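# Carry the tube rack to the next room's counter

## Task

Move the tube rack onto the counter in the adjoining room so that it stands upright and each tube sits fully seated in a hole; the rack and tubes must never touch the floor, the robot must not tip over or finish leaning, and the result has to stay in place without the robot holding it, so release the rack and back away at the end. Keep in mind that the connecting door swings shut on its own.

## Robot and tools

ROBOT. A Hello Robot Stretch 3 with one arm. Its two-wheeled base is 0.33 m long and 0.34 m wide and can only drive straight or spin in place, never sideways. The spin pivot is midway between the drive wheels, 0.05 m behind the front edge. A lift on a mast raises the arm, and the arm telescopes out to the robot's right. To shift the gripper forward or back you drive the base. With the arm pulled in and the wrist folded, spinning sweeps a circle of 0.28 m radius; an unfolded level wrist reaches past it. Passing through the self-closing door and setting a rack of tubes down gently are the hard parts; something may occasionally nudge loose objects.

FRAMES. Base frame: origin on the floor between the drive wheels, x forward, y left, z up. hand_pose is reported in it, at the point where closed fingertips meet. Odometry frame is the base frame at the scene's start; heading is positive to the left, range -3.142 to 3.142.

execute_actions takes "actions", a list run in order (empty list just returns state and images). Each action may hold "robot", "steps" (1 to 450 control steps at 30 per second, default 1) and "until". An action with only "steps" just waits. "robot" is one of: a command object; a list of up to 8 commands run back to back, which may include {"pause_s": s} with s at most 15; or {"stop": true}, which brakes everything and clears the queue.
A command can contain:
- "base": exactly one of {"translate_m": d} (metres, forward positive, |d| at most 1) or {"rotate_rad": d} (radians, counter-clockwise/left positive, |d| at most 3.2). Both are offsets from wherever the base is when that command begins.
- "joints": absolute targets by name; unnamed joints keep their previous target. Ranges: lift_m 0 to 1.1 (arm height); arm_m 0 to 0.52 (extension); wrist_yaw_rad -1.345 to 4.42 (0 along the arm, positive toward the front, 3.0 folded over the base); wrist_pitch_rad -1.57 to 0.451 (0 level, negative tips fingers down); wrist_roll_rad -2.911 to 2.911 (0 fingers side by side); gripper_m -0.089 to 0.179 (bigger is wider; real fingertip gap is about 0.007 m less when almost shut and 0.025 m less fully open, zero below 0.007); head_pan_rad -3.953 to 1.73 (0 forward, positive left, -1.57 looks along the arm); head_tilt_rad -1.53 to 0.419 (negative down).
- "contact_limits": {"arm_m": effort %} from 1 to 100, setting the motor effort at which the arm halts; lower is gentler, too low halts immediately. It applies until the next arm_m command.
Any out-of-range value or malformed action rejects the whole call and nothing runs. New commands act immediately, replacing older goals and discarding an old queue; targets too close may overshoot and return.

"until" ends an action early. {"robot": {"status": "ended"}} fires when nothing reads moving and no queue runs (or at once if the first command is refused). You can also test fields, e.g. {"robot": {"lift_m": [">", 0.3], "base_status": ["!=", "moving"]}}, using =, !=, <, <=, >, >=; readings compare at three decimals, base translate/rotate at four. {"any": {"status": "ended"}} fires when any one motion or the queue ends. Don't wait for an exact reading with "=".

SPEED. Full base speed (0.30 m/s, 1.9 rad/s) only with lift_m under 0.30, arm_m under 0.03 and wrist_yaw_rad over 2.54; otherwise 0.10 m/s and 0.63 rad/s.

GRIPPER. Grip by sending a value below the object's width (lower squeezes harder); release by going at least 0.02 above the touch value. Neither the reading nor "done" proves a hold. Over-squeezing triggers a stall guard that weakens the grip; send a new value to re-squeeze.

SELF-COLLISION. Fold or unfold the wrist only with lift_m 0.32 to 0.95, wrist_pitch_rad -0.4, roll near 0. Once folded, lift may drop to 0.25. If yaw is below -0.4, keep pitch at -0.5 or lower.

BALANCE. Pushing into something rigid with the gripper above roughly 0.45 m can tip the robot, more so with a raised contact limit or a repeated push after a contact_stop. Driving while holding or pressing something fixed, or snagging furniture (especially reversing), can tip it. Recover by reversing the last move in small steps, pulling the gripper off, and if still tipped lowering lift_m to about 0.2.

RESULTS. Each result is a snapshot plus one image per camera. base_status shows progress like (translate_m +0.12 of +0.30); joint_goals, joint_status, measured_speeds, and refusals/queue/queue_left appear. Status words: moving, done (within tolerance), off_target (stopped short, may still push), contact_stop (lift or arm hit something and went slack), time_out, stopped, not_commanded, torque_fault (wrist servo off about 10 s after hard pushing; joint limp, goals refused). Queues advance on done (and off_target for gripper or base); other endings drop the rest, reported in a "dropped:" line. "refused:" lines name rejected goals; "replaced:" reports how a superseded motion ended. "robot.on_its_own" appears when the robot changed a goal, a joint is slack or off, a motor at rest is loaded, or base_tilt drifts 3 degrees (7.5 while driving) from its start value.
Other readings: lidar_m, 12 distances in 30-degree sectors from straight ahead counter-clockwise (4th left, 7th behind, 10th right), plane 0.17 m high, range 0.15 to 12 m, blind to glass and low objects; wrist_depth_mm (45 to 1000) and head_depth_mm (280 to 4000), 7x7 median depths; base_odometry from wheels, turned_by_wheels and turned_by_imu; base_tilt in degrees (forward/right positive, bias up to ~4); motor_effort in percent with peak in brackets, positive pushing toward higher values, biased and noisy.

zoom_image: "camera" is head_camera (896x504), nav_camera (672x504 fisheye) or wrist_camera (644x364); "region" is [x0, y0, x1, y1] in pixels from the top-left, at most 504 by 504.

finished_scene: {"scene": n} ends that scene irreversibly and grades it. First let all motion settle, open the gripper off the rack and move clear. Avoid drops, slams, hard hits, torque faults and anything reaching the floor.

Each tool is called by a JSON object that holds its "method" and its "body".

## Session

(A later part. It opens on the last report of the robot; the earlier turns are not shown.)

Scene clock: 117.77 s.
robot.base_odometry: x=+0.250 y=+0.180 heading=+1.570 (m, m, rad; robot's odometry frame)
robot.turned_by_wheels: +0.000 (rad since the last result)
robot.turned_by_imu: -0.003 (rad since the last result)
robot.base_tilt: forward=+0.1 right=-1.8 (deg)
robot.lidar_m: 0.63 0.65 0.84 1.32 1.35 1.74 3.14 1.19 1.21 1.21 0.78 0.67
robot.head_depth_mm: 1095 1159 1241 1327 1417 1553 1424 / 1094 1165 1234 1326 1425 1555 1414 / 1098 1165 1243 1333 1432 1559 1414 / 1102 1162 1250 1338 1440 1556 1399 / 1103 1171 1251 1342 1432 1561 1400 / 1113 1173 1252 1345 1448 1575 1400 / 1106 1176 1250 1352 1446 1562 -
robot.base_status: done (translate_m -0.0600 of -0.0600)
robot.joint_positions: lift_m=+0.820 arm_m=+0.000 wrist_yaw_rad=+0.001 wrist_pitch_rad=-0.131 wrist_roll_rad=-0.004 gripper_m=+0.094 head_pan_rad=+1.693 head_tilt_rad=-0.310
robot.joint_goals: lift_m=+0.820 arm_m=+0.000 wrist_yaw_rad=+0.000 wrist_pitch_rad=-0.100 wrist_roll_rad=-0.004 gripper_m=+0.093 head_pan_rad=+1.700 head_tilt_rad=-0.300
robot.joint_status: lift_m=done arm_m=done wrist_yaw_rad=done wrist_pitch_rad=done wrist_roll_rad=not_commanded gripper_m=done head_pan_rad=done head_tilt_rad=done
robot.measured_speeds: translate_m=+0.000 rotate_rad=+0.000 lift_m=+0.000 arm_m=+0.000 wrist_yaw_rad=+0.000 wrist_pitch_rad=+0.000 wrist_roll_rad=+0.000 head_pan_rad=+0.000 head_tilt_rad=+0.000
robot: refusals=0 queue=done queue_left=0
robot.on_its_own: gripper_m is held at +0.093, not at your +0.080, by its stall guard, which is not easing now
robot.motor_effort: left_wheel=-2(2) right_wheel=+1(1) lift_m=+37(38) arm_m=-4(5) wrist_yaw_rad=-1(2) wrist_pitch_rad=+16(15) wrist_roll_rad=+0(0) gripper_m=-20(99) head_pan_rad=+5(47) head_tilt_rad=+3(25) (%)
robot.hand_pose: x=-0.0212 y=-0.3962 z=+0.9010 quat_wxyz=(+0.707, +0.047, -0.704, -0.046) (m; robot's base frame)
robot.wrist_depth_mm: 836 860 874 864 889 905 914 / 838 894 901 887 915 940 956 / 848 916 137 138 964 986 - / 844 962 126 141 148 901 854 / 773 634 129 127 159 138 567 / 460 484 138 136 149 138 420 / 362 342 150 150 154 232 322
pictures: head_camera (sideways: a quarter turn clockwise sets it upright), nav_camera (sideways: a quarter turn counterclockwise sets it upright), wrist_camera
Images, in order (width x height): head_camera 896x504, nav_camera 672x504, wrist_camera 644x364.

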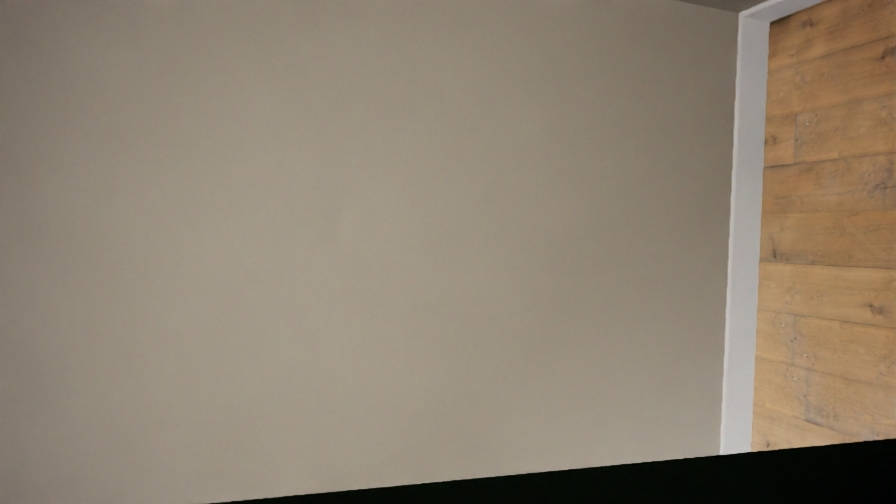

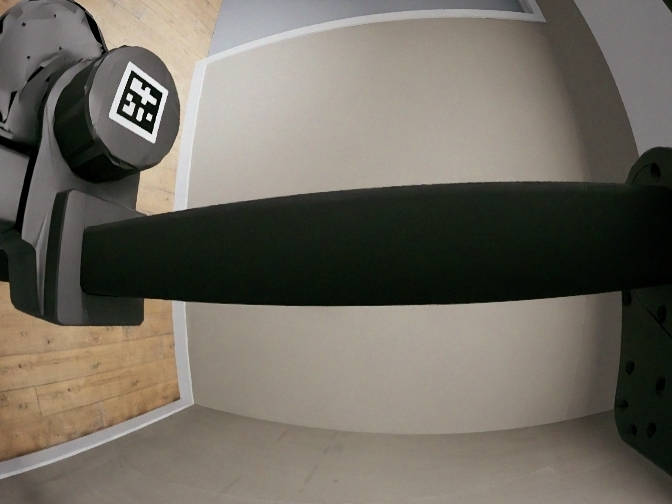

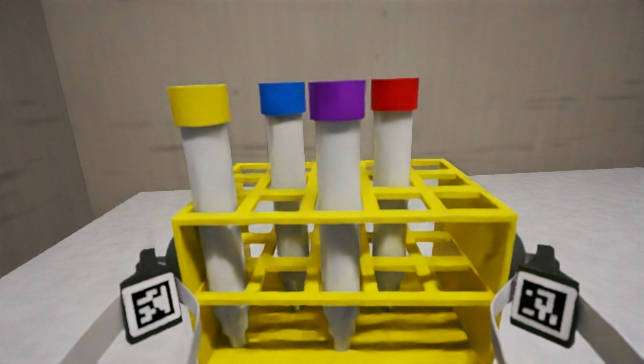

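{"method": "execute_actions", "body": {"actions": [{"robot":[{"base":{"translate_m":-1.0}},{"base":{"translate_m":-0.5}}],"steps":450,"until":{"robot":{"status":"ended"}}},{"steps":150,"until":{"robot":{"status":"ended"}}}]}}

Scene clock: 140.60 s.
robot.base_odometry: x=+0.249 y=-1.320 heading=+1.570 (m, m, rad; robot's odometry frame)
robot.turned_by_wheels: +0.000 (rad since the last result)
robot.turned_by_imu: -0.001 (rad since the last result)
robot.base_tilt: forward=+0.2 right=-1.8 (deg)
robot.lidar_m: 2.13 1.85 1.28 1.20 1.31 1.61 1.63 1.67 1.40 1.32 1.01 1.75
robot.head_depth_mm: 1002 1055 1126 1204 1301 1408 1420 / 999 1060 1133 1216 1300 1416 1417 / 1018 1083 1136 1214 1308 1417 1417 / 1076 1138 1222 1311 1409 1499 1406 / 1078 1140 1225 1310 1409 1534 1403 / 1080 1150 1221 1311 1414 1546 1399 / 1085 1150 1227 1310 1409 1532 -
robot.base_status: done (translate_m -0.5000 of -0.5000)
robot.joint_positions: lift_m=+0.820 arm_m=+0.000 wrist_yaw_rad=+0.001 wrist_pitch_rad=-0.131 wrist_roll_rad=-0.004 gripper_m=+0.094 head_pan_rad=+1.693 head_tilt_rad=-0.310
robot.joint_goals: lift_m=+0.820 arm_m=+0.000 wrist_yaw_rad=+0.000 wrist_pitch_rad=-0.100 wrist_roll_rad=-0.004 gripper_m=+0.093 head_pan_rad=+1.700 head_tilt_rad=-0.300
robot.joint_status: lift_m=done arm_m=done wrist_yaw_rad=done wrist_pitch_rad=done wrist_roll_rad=not_commanded gripper_m=done head_pan_rad=done head_tilt_rad=done
robot.measured_speeds: translate_m=+0.000 rotate_rad=+0.000 lift_m=+0.000 arm_m=+0.000 wrist_yaw_rad=+0.000 wrist_pitch_rad=+0.000 wrist_roll_rad=+0.000 head_pan_rad=+0.000 head_tilt_rad=+0.000
robot: refusals=0 queue=done queue_left=0
robot.on_its_own: gripper_m is held at +0.093, not at your +0.080, by its stall guard, which is not easing now
robot.motor_effort: left_wheel=-2(7) right_wheel=+1(3) lift_m=+37(37) arm_m=-5(4) wrist_yaw_rad=-1(1) wrist_pitch_rad=+16(16) wrist_roll_rad=+0(0) gripper_m=-20(20) head_pan_rad=+3(3) head_tilt_rad=+5(4) (%)
robot.hand_pose: x=-0.0212 y=-0.3962 z=+0.9010 quat_wxyz=(+0.707, +0.047, -0.704, -0.046) (m; robot's base frame)
robot.wrist_depth_mm: 938 950 971 995 984 - - / 966 990 998 - - - - / - - 140 117 - - - / - - 126 141 148 - - / 651 - 129 127 158 138 - / 714 - 138 137 149 139 - / 774 - 150 151 154 - -
pictures: head_camera (sideways: a quarter turn clockwise sets it upright), nav_camera (sideways: a quarter turn counterclockwise sets it upright), wrist_camera
Images, in order (width x height): head_camera 896x504, nav_camera 672x504, wrist_camera 644x364.

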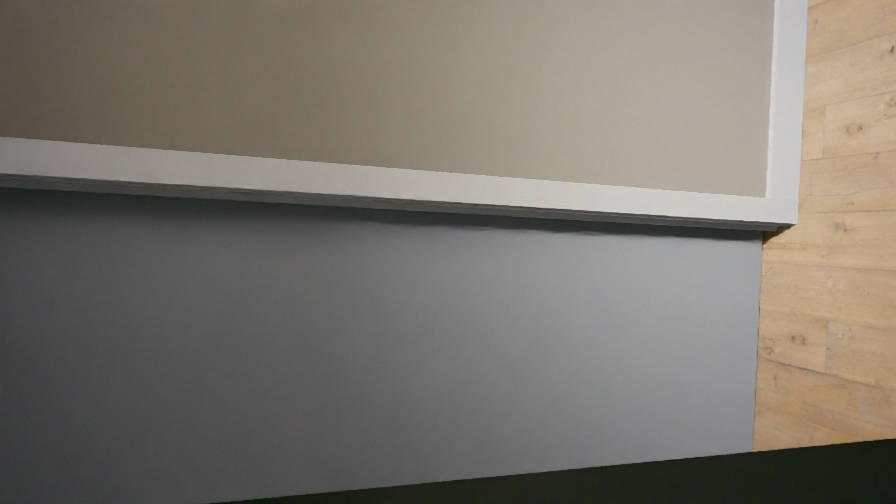

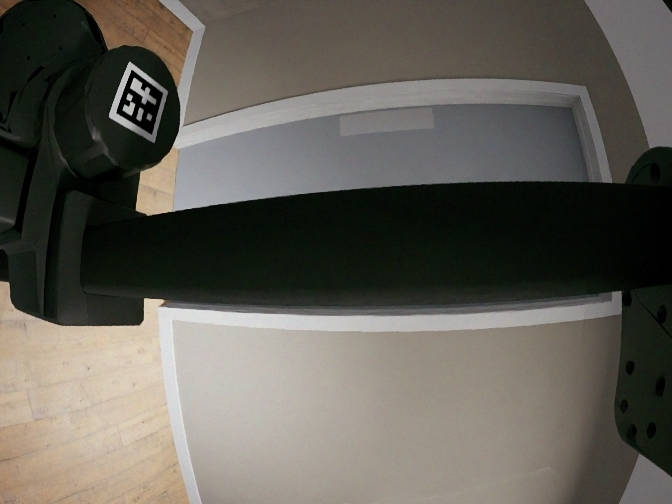

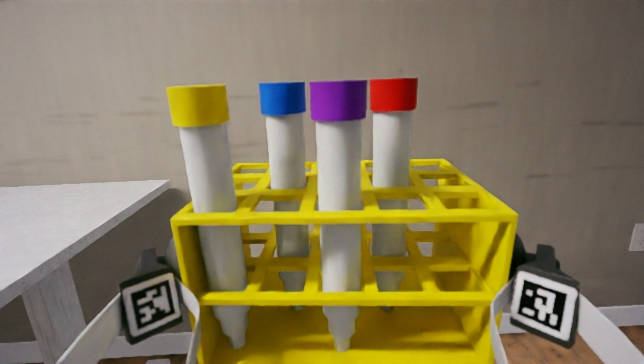

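{"method": "execute_actions", "body": {"actions": [{"robot":[{"base":{"translate_m":-0.43},"joints":{"wrist_yaw_rad":1.1}},{"base":{"rotate_rad":-1.57},"joints":{"head_pan_rad":-3.14,"head_tilt_rad":-0.8}},{"base":{"translate_m":-0.7}}],"steps":450,"until":{"robot":{"status":"ended"}}},{"steps":250,"until":{"robot":{"status":"ended"}}}]}}

Scene clock: 239.07 s.
robot.base_odometry: x=-0.452 y=-1.750 heading=+0.000 (m, m, rad; robot's odometry frame)
robot.turned_by_wheels: -1.570 (rad since the last result)
robot.turned_by_imu: -1.588 (rad since the last result)
robot.base_tilt: forward=+0.1 right=-1.7 (deg)
robot.lidar_m: 2.05 1.83 2.66 2.50 0.73 0.59 0.56 0.57 0.62 1.25 1.28 1.68
robot.head_depth_mm: 469 543 646 773 - - - / 467 538 637 759 - - - / 462 534 632 749 - - - / 460 530 628 761 - 1253 - / 456 527 620 755 968 1233 - / 453 522 616 747 951 1212 - / 451 517 609 739 941 1182 -
robot.base_status: done (translate_m -0.7000 of -0.7000)
robot.joint_positions: lift_m=+0.820 arm_m=+0.000 wrist_yaw_rad=+1.098 wrist_pitch_rad=-0.131 wrist_roll_rad=-0.004 gripper_m=+0.094 head_pan_rad=-3.133 head_tilt_rad=-0.790
robot.joint_goals: lift_m=+0.820 arm_m=+0.000 wrist_yaw_rad=+1.100 wrist_pitch_rad=-0.100 wrist_roll_rad=-0.004 gripper_m=+0.093 head_pan_rad=-3.140 head_tilt_rad=-0.800
robot.joint_status: lift_m=done arm_m=done wrist_yaw_rad=done wrist_pitch_rad=done wrist_roll_rad=not_commanded gripper_m=done head_pan_rad=done head_tilt_rad=done
robot.measured_speeds: translate_m=+0.000 rotate_rad=+0.000 lift_m=+0.000 arm_m=+0.000 wrist_yaw_rad=+0.000 wrist_pitch_rad=+0.000 wrist_roll_rad=+0.000 head_pan_rad=+0.000 head_tilt_rad=+0.000
robot: refusals=0 queue=done queue_left=0
robot.on_its_own: gripper_m is held at +0.093, not at your +0.080, by its stall guard, which is not easing now
robot.motor_effort: left_wheel=+2(8) right_wheel=-2(5) lift_m=+37(38) arm_m=-4(4) wrist_yaw_rad=+2(3) wrist_pitch_rad=+16(16) wrist_roll_rad=+0(0) gripper_m=-20(20) head_pan_rad=-5(52) head_tilt_rad=-4(29) (%)
robot.hand_pose: x=+0.2020 y=-0.2595 z=+0.9010 quat_wxyz=(+0.628, +0.407, -0.576, +0.330) (m; robot's base frame)
robot.wrist_depth_mm: - - - - - - 823 / - - - - - - 827 / - - 124 137 - - 862 / - - 132 141 148 - 873 / - - 129 127 159 138 879 / - - 138 138 149 138 875 / - - 150 150 154 - 905
pictures: head_camera (sideways: a quarter turn clockwise sets it upright), nav_camera (sideways: a quarter turn counterclockwise sets it upright), wrist_camera
Images, in order (width x height): head_camera 896x504, nav_camera 672x504, wrist_camera 644x364.

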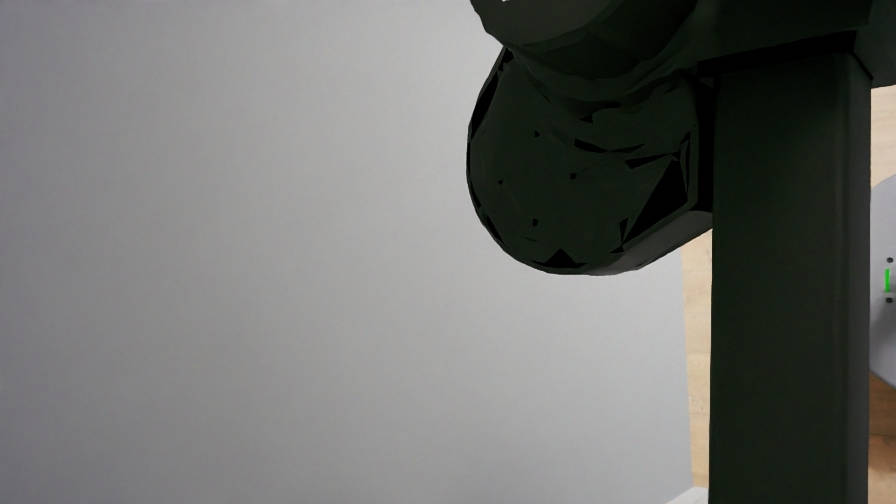

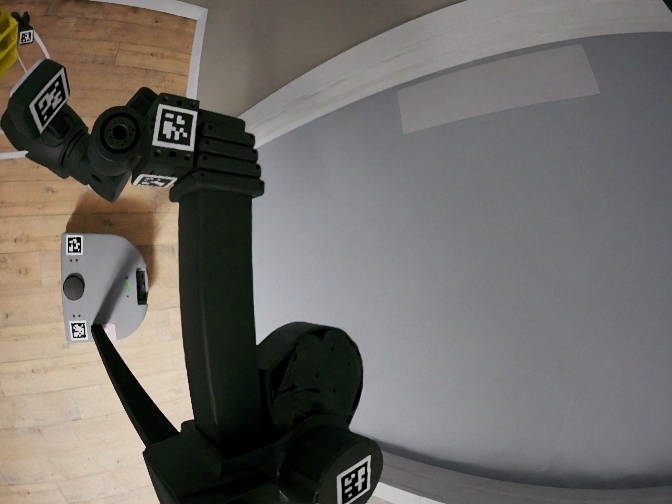

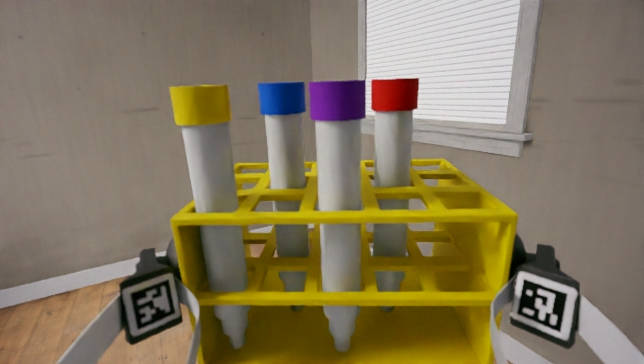

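{"method": "execute_actions", "body": {"actions": [{"robot":{"base":{"translate_m":-0.75},"joints":{"head_pan_rad":-2.2,"head_tilt_rad":-1.1}},"steps":400,"until":{"robot":{"status":"ended"}}}]}}

Scene clock: 261.13 s.
robot.base_odometry: x=-1.202 y=-1.750 heading=+0.000 (m, m, rad; robot's odometry frame)
robot.turned_by_wheels: +0.000 (rad since the last result)
robot.turned_by_imu: +0.002 (rad since the last result)
robot.base_tilt: forward=+0.2 right=-1.8 (deg)
robot.lidar_m: 2.79 2.50 0.37 0.25 0.24 0.24 0.31 1.98 1.38 0.78 0.48 1.74
robot.head_depth_mm: 2002 1771 1569 1418 893 - 617 / 1946 1773 1570 1437 - - 829 / 1846 1758 1567 - - - - / 1684 1752 1578 - 1277 - - / 1535 1710 1560 - 1253 1176 1073 / 1407 1635 1547 - 1228 1151 1071 / 1299 1513 1534 1399 - 1157 1065
robot.base_status: done (translate_m -0.7500 of -0.7500)
robot.joint_positions: lift_m=+0.820 arm_m=+0.000 wrist_yaw_rad=+1.100 wrist_pitch_rad=-0.130 wrist_roll_rad=-0.004 gripper_m=+0.094 head_pan_rad=-2.206 head_tilt_rad=-1.087
robot.joint_goals: lift_m=+0.820 arm_m=+0.000 wrist_yaw_rad=+1.100 wrist_pitch_rad=-0.100 wrist_roll_rad=-0.004 gripper_m=+0.093 head_pan_rad=-2.200 head_tilt_rad=-1.100
robot.joint_status: lift_m=done arm_m=done wrist_yaw_rad=done wrist_pitch_rad=done wrist_roll_rad=not_commanded gripper_m=done head_pan_rad=done head_tilt_rad=done
robot.measured_speeds: translate_m=+0.000 rotate_rad=+0.000 lift_m=+0.000 arm_m=+0.000 wrist_yaw_rad=+0.000 wrist_pitch_rad=+0.000 wrist_roll_rad=+0.000 head_pan_rad=+0.000 head_tilt_rad=+0.000
robot: refusals=0 queue=done queue_left=0
robot.on_its_own: gripper_m is held at +0.093, not at your +0.080, by its stall guard, which is not easing now
robot.motor_effort: left_wheel=-1(33) right_wheel=-3(20) lift_m=+37(37) arm_m=-4(4) wrist_yaw_rad=+0(2) wrist_pitch_rad=+15(16) wrist_roll_rad=-1(0) gripper_m=-20(20) head_pan_rad=+2(53) head_tilt_rad=-6(24) (%)
robot.hand_pose: x=+0.2022 y=-0.2592 z=+0.9013 quat_wxyz=(+0.627, +0.407, -0.576, +0.330) (m; robot's base frame)
robot.wrist_depth_mm: - - - - - 232 196 / - - - - - 239 201 / - - 125 138 300 244 209 / - - 132 142 149 245 216 / - - 130 132 159 138 227 / - - 138 139 149 138 241 / - - 149 150 154 206 263
pictures: head_camera (sideways: a quarter turn clockwise sets it upright), nav_camera (sideways: a quarter turn counterclockwise sets it upright), wrist_camera
Images, in order (width x height): head_camera 896x504, nav_camera 672x504, wrist_camera 644x364.

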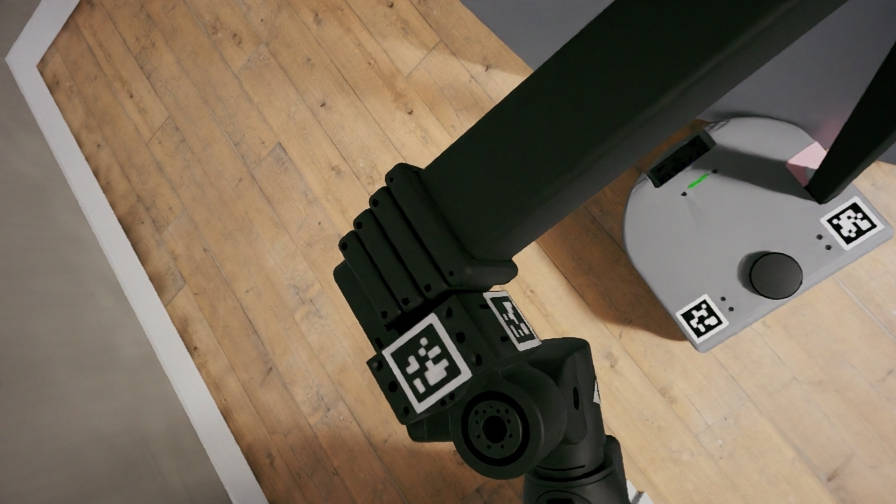

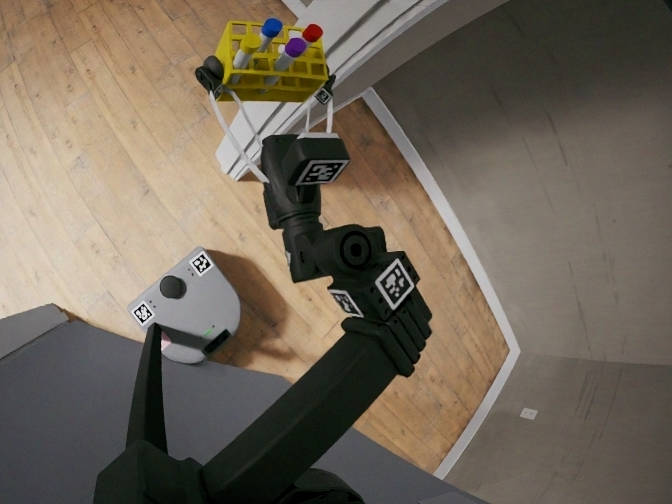

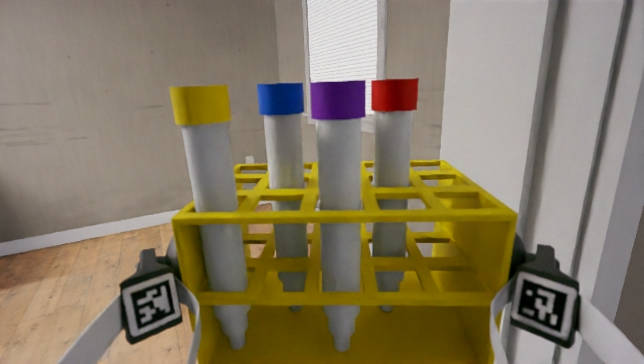

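{"method": "execute_actions", "body": {"actions": [{"robot":[{"joints":{"wrist_yaw_rad":1.55}},{"base":{"translate_m":-0.35}}],"steps":400,"until":{"robot":{"status":"ended"}}}]}}

Scene clock: 272.37 s.
robot.base_odometry: x=-1.552 y=-1.750 heading=+0.000 (m, m, rad; robot's odometry frame)
robot.turned_by_wheels: +0.000 (rad since the last result)
robot.turned_by_imu: -0.001 (rad since the last result)
robot.base_tilt: forward=+0.1 right=-1.8 (deg)
robot.lidar_m: 3.15 0.47 0.25 0.21 0.21 0.24 1.62 1.66 1.40 1.32 0.76 0.69
robot.head_depth_mm: 1719 1782 1573 1417 1324 - 589 / 1890 1767 1567 1432 - - 820 / 1873 1762 1570 - - - - / 1706 1754 1599 - 1277 - - / 1562 1711 1565 - 1253 1193 1070 / 1417 1656 1542 - - 1158 1070 / 1316 1541 1536 1421 - 1142 1071
robot.base_status: done (translate_m -0.3500 of -0.3500)
robot.joint_positions: lift_m=+0.820 arm_m=+0.000 wrist_yaw_rad=+1.548 wrist_pitch_rad=-0.130 wrist_roll_rad=-0.004 gripper_m=+0.094 head_pan_rad=-2.206 head_tilt_rad=-1.087
robot.joint_goals: lift_m=+0.820 arm_m=+0.000 wrist_yaw_rad=+1.550 wrist_pitch_rad=-0.100 wrist_roll_rad=-0.004 gripper_m=+0.093 head_pan_rad=-2.200 head_tilt_rad=-1.100
robot.joint_status: lift_m=done arm_m=done wrist_yaw_rad=done wrist_pitch_rad=done wrist_roll_rad=not_commanded gripper_m=done head_pan_rad=done head_tilt_rad=done
robot.measured_speeds: translate_m=+0.000 rotate_rad=+0.000 lift_m=+0.000 arm_m=+0.000 wrist_yaw_rad=+0.000 wrist_pitch_rad=+0.000 wrist_roll_rad=+0.000 head_pan_rad=+0.000 head_tilt_rad=+0.000
robot: refusals=0 queue=done queue_left=0
robot.on_its_own: gripper_m is held at +0.093, not at your +0.080, by its stall guard, which is not easing now
robot.motor_effort: left_wheel=+1(10) right_wheel=-2(7) lift_m=+37(37) arm_m=-4(4) wrist_yaw_rad=+2(1) wrist_pitch_rad=+15(15) wrist_roll_rad=+0(0) gripper_m=-20(20) head_pan_rad=+2(3) head_tilt_rad=-5(5) (%)
robot.hand_pose: x=+0.2295 y=-0.1511 z=+0.9013 quat_wxyz=(+0.538, +0.525, -0.471, +0.461) (m; robot's base frame)
robot.wrist_depth_mm: - - - - - 495 400 / - - - - - 482 424 / - - 123 139 - 486 446 / - - 132 142 148 481 468 / - - 129 131 159 138 491 / - - 138 137 149 138 517 / - - 150 151 154 335 552
pictures: head_camera (sideways: a quarter turn clockwise sets it upright), nav_camera (sideways: a quarter turn counterclockwise sets it upright), wrist_camera
Images, in order (width x height): head_camera 896x504, nav_camera 672x504, wrist_camera 644x364.

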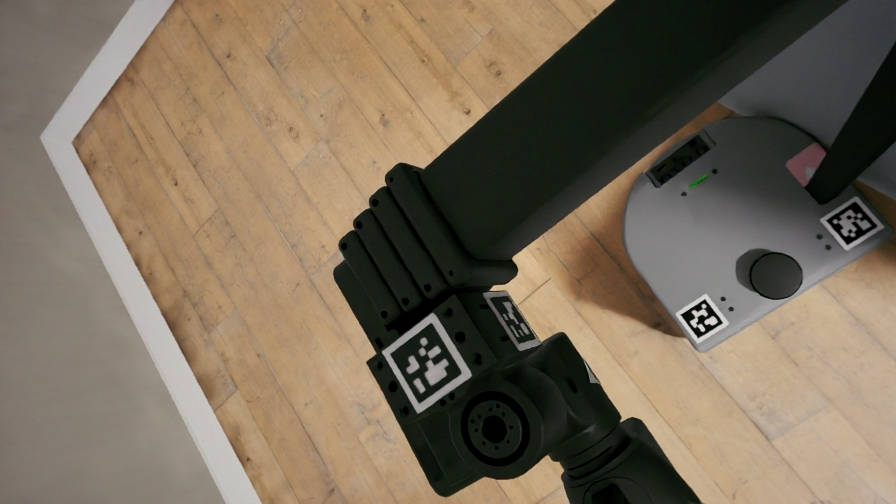

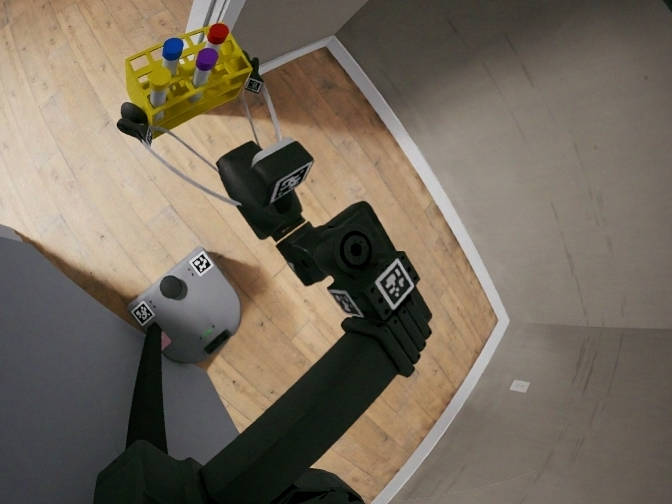

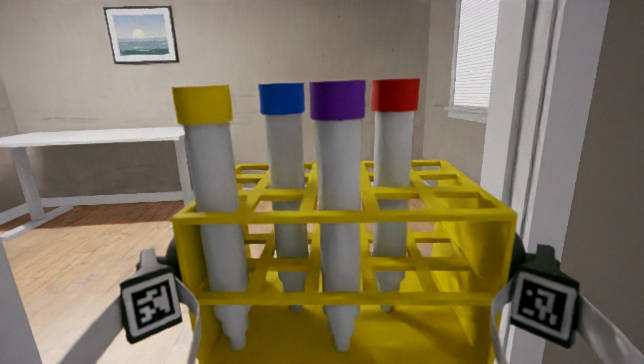

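{"method": "execute_actions", "body": {"actions": [{"robot":[{"joints":{"wrist_yaw_rad":-0.3}},{"base":{"rotate_rad":0.45}},{"base":{"translate_m":-0.6}}],"steps":450,"until":{"robot":{"status":"ended"}}}]}}

Scene clock: 292.47 s.
robot.base_odometry: x=-2.092 y=-2.011 heading=+0.450 (m, m, rad; robot's odometry frame)
robot.turned_by_wheels: +0.450 (rad since the last result)
robot.turned_by_imu: +0.452 (rad since the last result)
robot.base_tilt: forward=+0.1 right=-1.7 (deg)
robot.lidar_m: 1.07 1.34 2.06 1.78 1.16 1.07 1.08 1.20 1.10 1.11 1.15 1.06
robot.head_depth_mm: 1203 1514 1578 1413 1333 - 1076 / 1165 1460 1573 1432 - - 1094 / 1135 1406 1575 - - - - / 1098 1352 1548 - 1258 - - / 1069 1300 1537 - - 1185 1073 / 1041 841 508 - - 1161 1073 / 1015 435 466 1371 1248 1156 1065
robot.base_status: done (translate_m -0.6000 of -0.6000)
robot.joint_positions: lift_m=+0.820 arm_m=+0.000 wrist_yaw_rad=-0.299 wrist_pitch_rad=-0.130 wrist_roll_rad=-0.004 gripper_m=+0.097 head_pan_rad=-2.206 head_tilt_rad=-1.088
robot.joint_goals: lift_m=+0.820 arm_m=+0.000 wrist_yaw_rad=-0.300 wrist_pitch_rad=-0.100 wrist_roll_rad=-0.004 gripper_m=+0.096 head_pan_rad=-2.200 head_tilt_rad=-1.100
robot.joint_status: lift_m=done arm_m=done wrist_yaw_rad=done wrist_pitch_rad=done wrist_roll_rad=not_commanded gripper_m=done head_pan_rad=done head_tilt_rad=done
robot.measured_speeds: translate_m=+0.000 rotate_rad=+0.000 lift_m=+0.000 arm_m=+0.000 wrist_yaw_rad=+0.000 wrist_pitch_rad=+0.000 wrist_roll_rad=+0.000 head_pan_rad=+0.000 head_tilt_rad=+0.000
robot: refusals=0 queue=done queue_left=0
robot.on_its_own: gripper_m is held at +0.096, not at your +0.080, by its stall guard, which is not easing now
robot.motor_effort: left_wheel=-3(43) right_wheel=+1(3) lift_m=+36(37) arm_m=-4(4) wrist_yaw_rad=-1(3) wrist_pitch_rad=+15(15) wrist_roll_rad=+0(0) gripper_m=-19(20) head_pan_rad=+4(2) head_tilt_rad=-4(5) (%)
robot.hand_pose: x=-0.0954 y=-0.3850 z=+0.9013 quat_wxyz=(+0.693, -0.059, -0.703, -0.151) (m; robot's base frame)
robot.wrist_depth_mm: 850 830 804 771 757 734 712 / 882 855 834 795 775 760 740 / 945 908 122 139 802 809 768 / 960 960 134 142 149 823 803 / - - 129 131 160 138 844 / - - 137 138 149 139 875 / - - 151 151 154 547 903
pictures: head_camera (sideways: a quarter turn clockwise sets it upright), nav_camera (sideways: a quarter turn counterclockwise sets it upright), wrist_camera
Images, in order (width x height): head_camera 896x504, nav_camera 672x504, wrist_camera 644x364.

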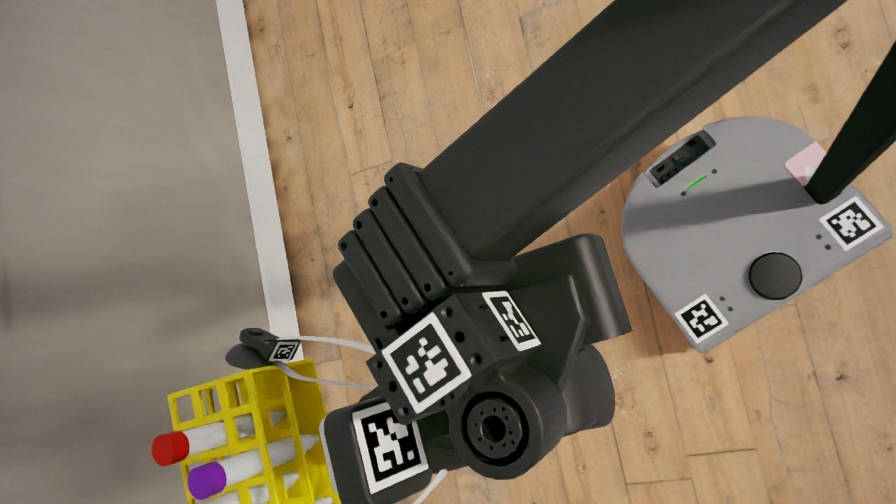

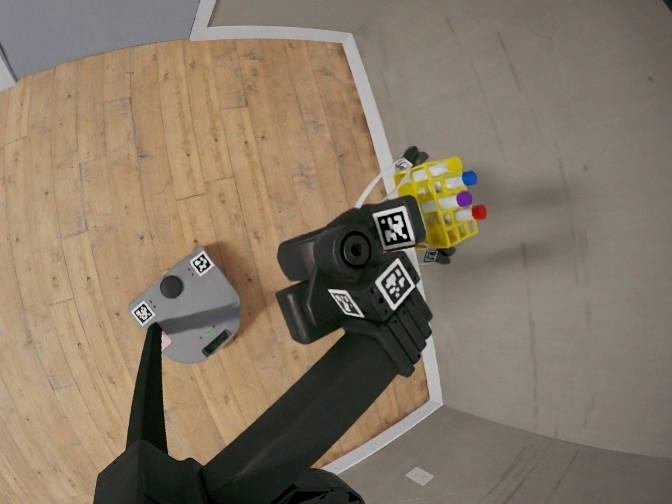

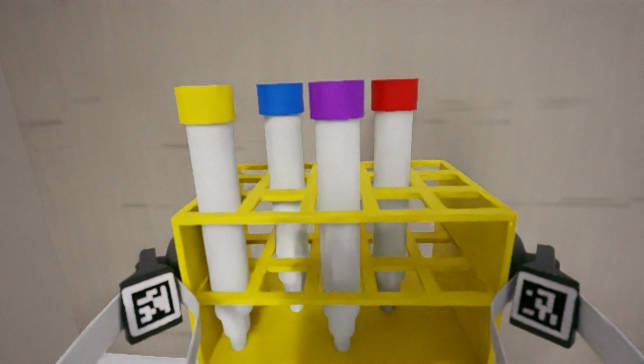

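{"method": "execute_actions", "body": {"actions": [{"robot":{"joints":{"gripper_m":0.078,"wrist_yaw_rad":0,"lift_m":1.05,"head_pan_rad":1.5,"head_tilt_rad":-0.5}},"steps":300,"until":{"robot":{"status":"ended"}}}]}}

Scene clock: 302.00 s.
robot.base_odometry: x=-2.092 y=-2.011 heading=+0.450 (m, m, rad; robot's odometry frame)
robot.turned_by_wheels: +0.000 (rad since the last result)
robot.turned_by_imu: -0.001 (rad since the last result)
robot.base_tilt: forward=+0.2 right=-1.8 (deg)
robot.lidar_m: 1.07 1.34 2.06 1.77 1.16 1.07 1.08 1.19 1.10 1.11 1.15 1.06
robot.head_depth_mm: 2097 2240 1941 2134 1910 1499 1244 / 2151 2263 1992 2223 1878 1501 1238 / 2238 2346 2070 2263 1868 1482 1242 / 2306 2404 2144 2342 1855 1493 1238 / 2284 2322 2291 2369 1839 1478 1229 / 1860 2002 2110 2215 1843 1460 1224 / 1551 1638 1732 1869 1796 1456 1216
robot.base_status: done (translate_m -0.6000 of -0.6000)
robot.joint_positions: lift_m=+1.050 arm_m=+0.000 wrist_yaw_rad=-0.002 wrist_pitch_rad=-0.130 wrist_roll_rad=-0.004 gripper_m=+0.089 head_pan_rad=+1.493 head_tilt_rad=-0.508
robot.joint_goals: lift_m=+1.050 arm_m=+0.000 wrist_yaw_rad=+0.000 wrist_pitch_rad=-0.100 wrist_roll_rad=-0.004 gripper_m=+0.088 head_pan_rad=+1.500 head_tilt_rad=-0.500
robot.joint_status: lift_m=done arm_m=done wrist_yaw_rad=done wrist_pitch_rad=done wrist_roll_rad=not_commanded gripper_m=done head_pan_rad=done head_tilt_rad=done
robot.measured_speeds: translate_m=+0.000 rotate_rad=+0.000 lift_m=+0.000 arm_m=+0.000 wrist_yaw_rad=+0.000 wrist_pitch_rad=+0.000 wrist_roll_rad=+0.000 head_pan_rad=+0.000 head_tilt_rad=+0.000
robot: refusals=0 queue=done queue_left=0
robot.on_its_own: gripper_m is held at +0.088, not at your +0.078, by its stall guard, which is still easing
robot.motor_effort: left_wheel=-2(2) right_wheel=+2(1) lift_m=+38(35) arm_m=-5(4) wrist_yaw_rad=+2(5) wrist_pitch_rad=+15(15) wrist_roll_rad=+0(0) gripper_m=-22(85) head_pan_rad=+4(51) head_tilt_rad=+2(28) (%)
robot.hand_pose: x=-0.0220 y=-0.3962 z=+1.1313 quat_wxyz=(+0.707, +0.046, -0.704, -0.047) (m; robot's base frame)
robot.wrist_depth_mm: 811 - 975 835 774 684 635 / 828 - 991 856 773 721 650 / 831 - 121 139 801 746 673 / 829 - 134 141 149 762 697 / 848 - 129 131 160 139 727 / 847 - 137 137 149 139 732 / 854 - 151 151 154 494 784
pictures: head_camera (sideways: a quarter turn clockwise sets it upright), nav_camera (sideways: a quarter turn counterclockwise sets it upright), wrist_camera
Images, in order (width x height): head_camera 896x504, nav_camera 672x504, wrist_camera 644x364.

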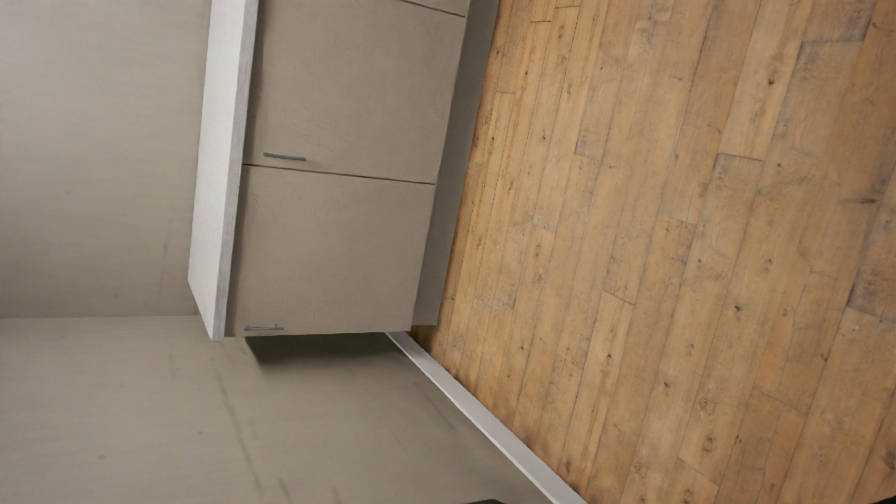

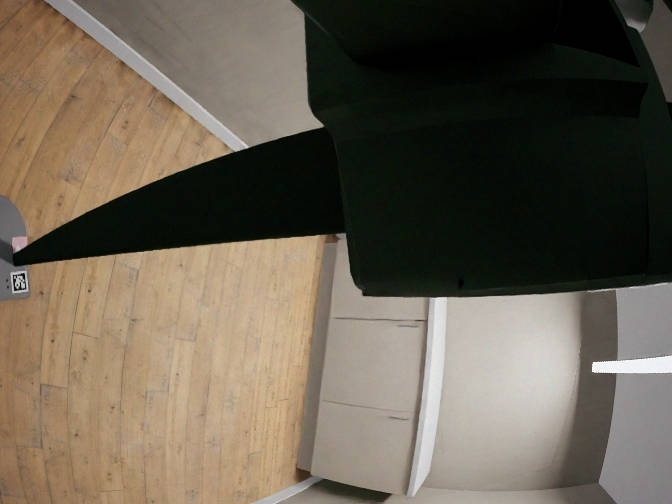

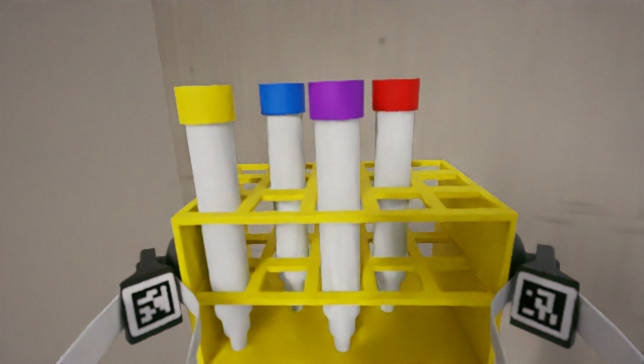

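{"method": "execute_actions", "body": {"actions": [{"robot":[{"base":{"rotate_rad":1.12},"joints":{"head_pan_rad":0,"head_tilt_rad":-0.6}},{"base":{"translate_m":1.0}}],"steps":450,"until":{"robot":{"status":"ended"}}}]}}

Scene clock: 327.00 s.
robot.base_odometry: x=-2.091 y=-1.011 heading=+1.570 (m, m, rad; robot's odometry frame)
robot.turned_by_wheels: +1.120 (rad since the last result)
robot.turned_by_imu: +1.123 (rad since the last result)
robot.base_tilt: forward=+0.0 right=-1.9 (deg)
robot.lidar_m: 1.07 1.10 1.20 1.13 1.16 1.51 2.10 1.52 1.04 0.99 1.02 1.12
robot.head_depth_mm: 1397 1499 1129 1273 1505 1408 1196 / 1381 1485 1120 1262 1484 1408 1184 / 1384 1469 1109 1250 1472 1403 1182 / 1367 1451 1102 1242 1458 1391 1174 / 1362 1439 1092 1230 1446 1386 1171 / 1344 1439 1081 1225 1433 1378 1172 / 1340 1418 1069 1209 1410 1379 1164
robot.base_status: done (translate_m +1.0000 of +1.0000)
robot.joint_positions: lift_m=+1.050 arm_m=+0.000 wrist_yaw_rad=-0.001 wrist_pitch_rad=-0.130 wrist_roll_rad=-0.004 gripper_m=+0.095 head_pan_rad=+0.007 head_tilt_rad=-0.593
robot.joint_goals: lift_m=+1.050 arm_m=+0.000 wrist_yaw_rad=+0.000 wrist_pitch_rad=-0.100 wrist_roll_rad=-0.004 gripper_m=+0.094 head_pan_rad=+0.000 head_tilt_rad=-0.600
robot.joint_status: lift_m=done arm_m=done wrist_yaw_rad=done wrist_pitch_rad=done wrist_roll_rad=not_commanded gripper_m=done head_pan_rad=done head_tilt_rad=done
robot.measured_speeds: translate_m=+0.000 rotate_rad=+0.000 lift_m=+0.000 arm_m=+0.000 wrist_yaw_rad=+0.000 wrist_pitch_rad=+0.000 wrist_roll_rad=+0.000 head_pan_rad=+0.000 head_tilt_rad=+0.000
robot: refusals=0 queue=done queue_left=0
robot.on_its_own: gripper_m is held at +0.094, not at your +0.078, by its stall guard, which is not easing now
robot.motor_effort: left_wheel=-2(7) right_wheel=+1(4) lift_m=+38(38) arm_m=-5(4) wrist_yaw_rad=+2(2) wrist_pitch_rad=+15(15) wrist_roll_rad=+0(0) gripper_m=-20(21) head_pan_rad=-4(51) head_tilt_rad=-3(10) (%)
robot.hand_pose: x=-0.0218 y=-0.3962 z=+1.1313 quat_wxyz=(+0.707, +0.046, -0.704, -0.047) (m; robot's base frame)
robot.wrist_depth_mm: 655 663 667 682 681 692 704 / 680 691 698 694 699 734 741 / 719 724 121 139 729 757 779 / 754 764 134 142 149 786 794 / 780 786 129 132 159 138 837 / 813 825 136 138 149 138 892 / 857 886 151 150 155 532 953
pictures: head_camera (sideways: a quarter turn clockwise sets it upright), nav_camera (sideways: a quarter turn counterclockwise sets it upright), wrist_camera
Images, in order (width x height): head_camera 896x504, nav_camera 672x504, wrist_camera 644x364.

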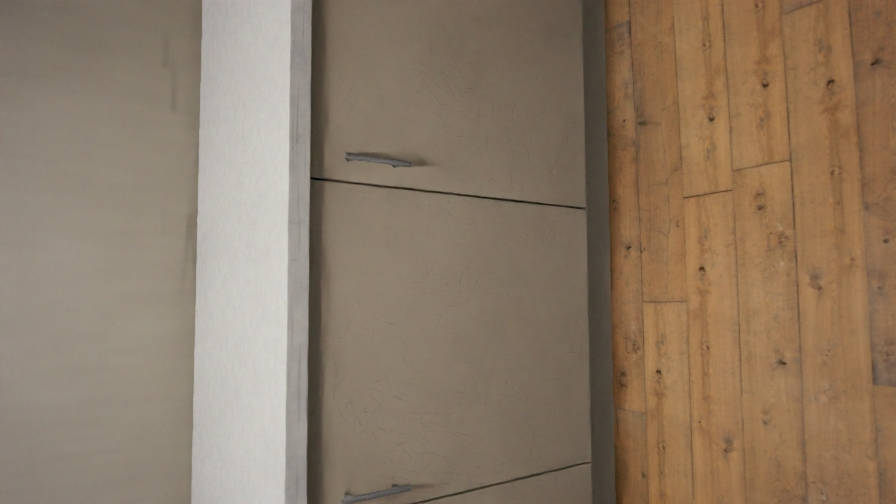

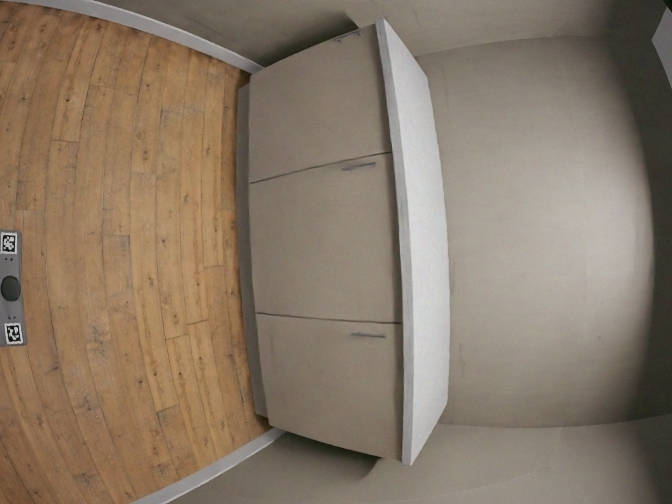

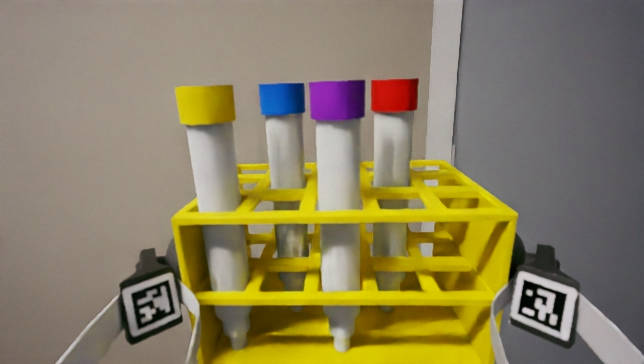

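Square, 1.07 away. Gripper keeps easing; go on.

{"method": "execute_actions", "body": {"actions": [{"robot":[{"base":{"translate_m":0.57},"joints":{"lift_m":1.08}},{"base":{"rotate_rad":1.57},"joints":{"head_pan_rad":-1.57,"head_tilt_rad":-0.7}},{"joints":{"arm_m":0.25,"wrist_pitch_rad":-0.2}},{"joints":{"lift_m":0.97}}],"steps":450,"until":{"robot":{"status":"ended"}}},{"steps":200,"until":{"robot":{"status":"ended"}}}]}}

Scene clock: 346.63 s.
robot.base_odometry: x=-2.090 y=-0.441 heading=+3.140 (m, m, rad; robot's odometry frame)
robot.turned_by_wheels: +1.570 (rad since the last result)
robot.turned_by_imu: +1.579 (rad since the last result)
robot.base_tilt: forward=+0.1 right=-1.7 (deg)
robot.lidar_m: 1.17 1.19 1.56 2.67 1.46 1.01 0.96 0.75 0.53 0.50 0.51 0.67
robot.head_depth_mm: 927 1018 - 621 758 980 1146 / 920 - 683 619 736 968 1145 / 912 - - 616 741 955 1144 / 907 969 668 613 735 942 1134 / 899 983 708 608 725 925 1133 / 895 971 733 603 716 916 1124 / 887 966 727 599 709 901 1125
robot.base_status: done (rotate_rad +1.5699 of +1.5700)
robot.joint_positions: lift_m=+0.970 arm_m=+0.250 wrist_yaw_rad=-0.001 wrist_pitch_rad=-0.224 wrist_roll_rad=-0.004 gripper_m=+0.095 head_pan_rad=-1.563 head_tilt_rad=-0.692
robot.joint_goals: lift_m=+0.970 arm_m=+0.250 wrist_yaw_rad=+0.000 wrist_pitch_rad=-0.200 wrist_roll_rad=-0.004 gripper_m=+0.094 head_pan_rad=-1.570 head_tilt_rad=-0.700
robot.joint_status: lift_m=done arm_m=done wrist_yaw_rad=done wrist_pitch_rad=done wrist_roll_rad=not_commanded gripper_m=done head_pan_rad=done head_tilt_rad=done
robot.measured_speeds: translate_m=+0.000 rotate_rad=+0.000 lift_m=+0.000 arm_m=+0.000 wrist_yaw_rad=+0.000 wrist_pitch_rad=+0.000 wrist_roll_rad=+0.000 head_pan_rad=+0.000 head_tilt_rad=+0.000
robot: refusals=0 queue=done queue_left=0
robot.on_its_own: gripper_m is held at +0.094, not at your +0.078, by its stall guard, which is not easing now
robot.motor_effort: left_wheel=-2(8) right_wheel=+1(6) lift_m=+25(38) arm_m=+5(4) wrist_yaw_rad=+1(1) wrist_pitch_rad=+12(16) wrist_roll_rad=-1(0) gripper_m=-20(20) head_pan_rad=-4(54) head_tilt_rad=-4(13) (%)
robot.hand_pose: x=-0.0217 y=-0.6391 z=+1.0284 quat_wxyz=(+0.704, +0.079, -0.701, -0.080) (m; robot's base frame)
robot.wrist_depth_mm: 525 533 534 547 548 559 562 / 548 561 558 562 569 589 596 / 583 590 122 140 603 623 643 / 599 611 134 142 150 541 528 / 433 421 129 132 160 139 380 / 330 340 137 138 149 138 299 / 269 251 150 150 154 192 237
pictures: head_camera (sideways: a quarter turn clockwise sets it upright), nav_camera (sideways: a quarter turn counterclockwise sets it upright), wrist_camera
Images, in order (width x height): head_camera 896x504, nav_camera 672x504, wrist_camera 644x364.

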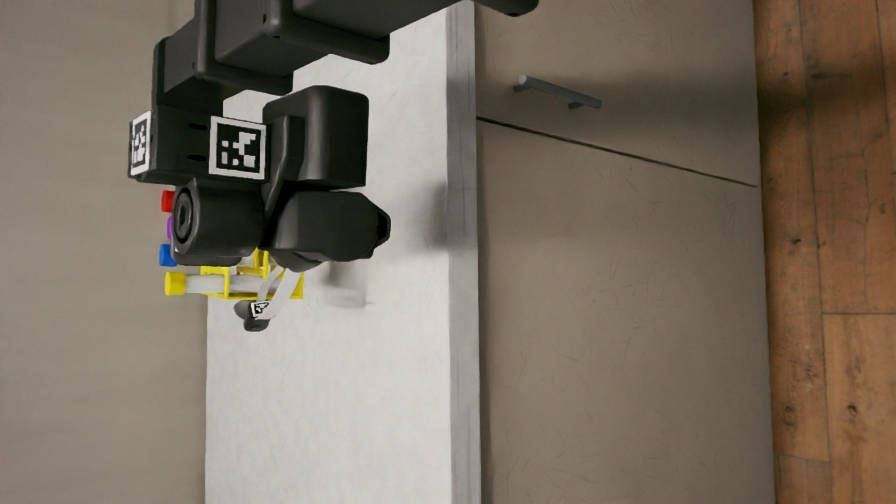

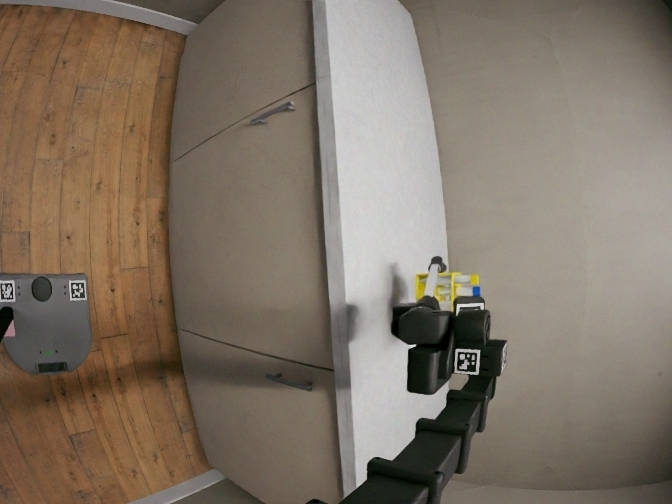

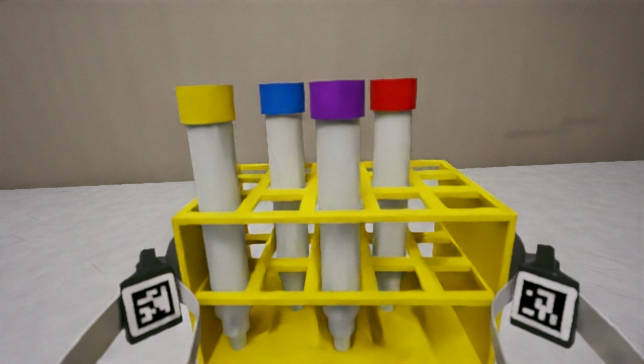

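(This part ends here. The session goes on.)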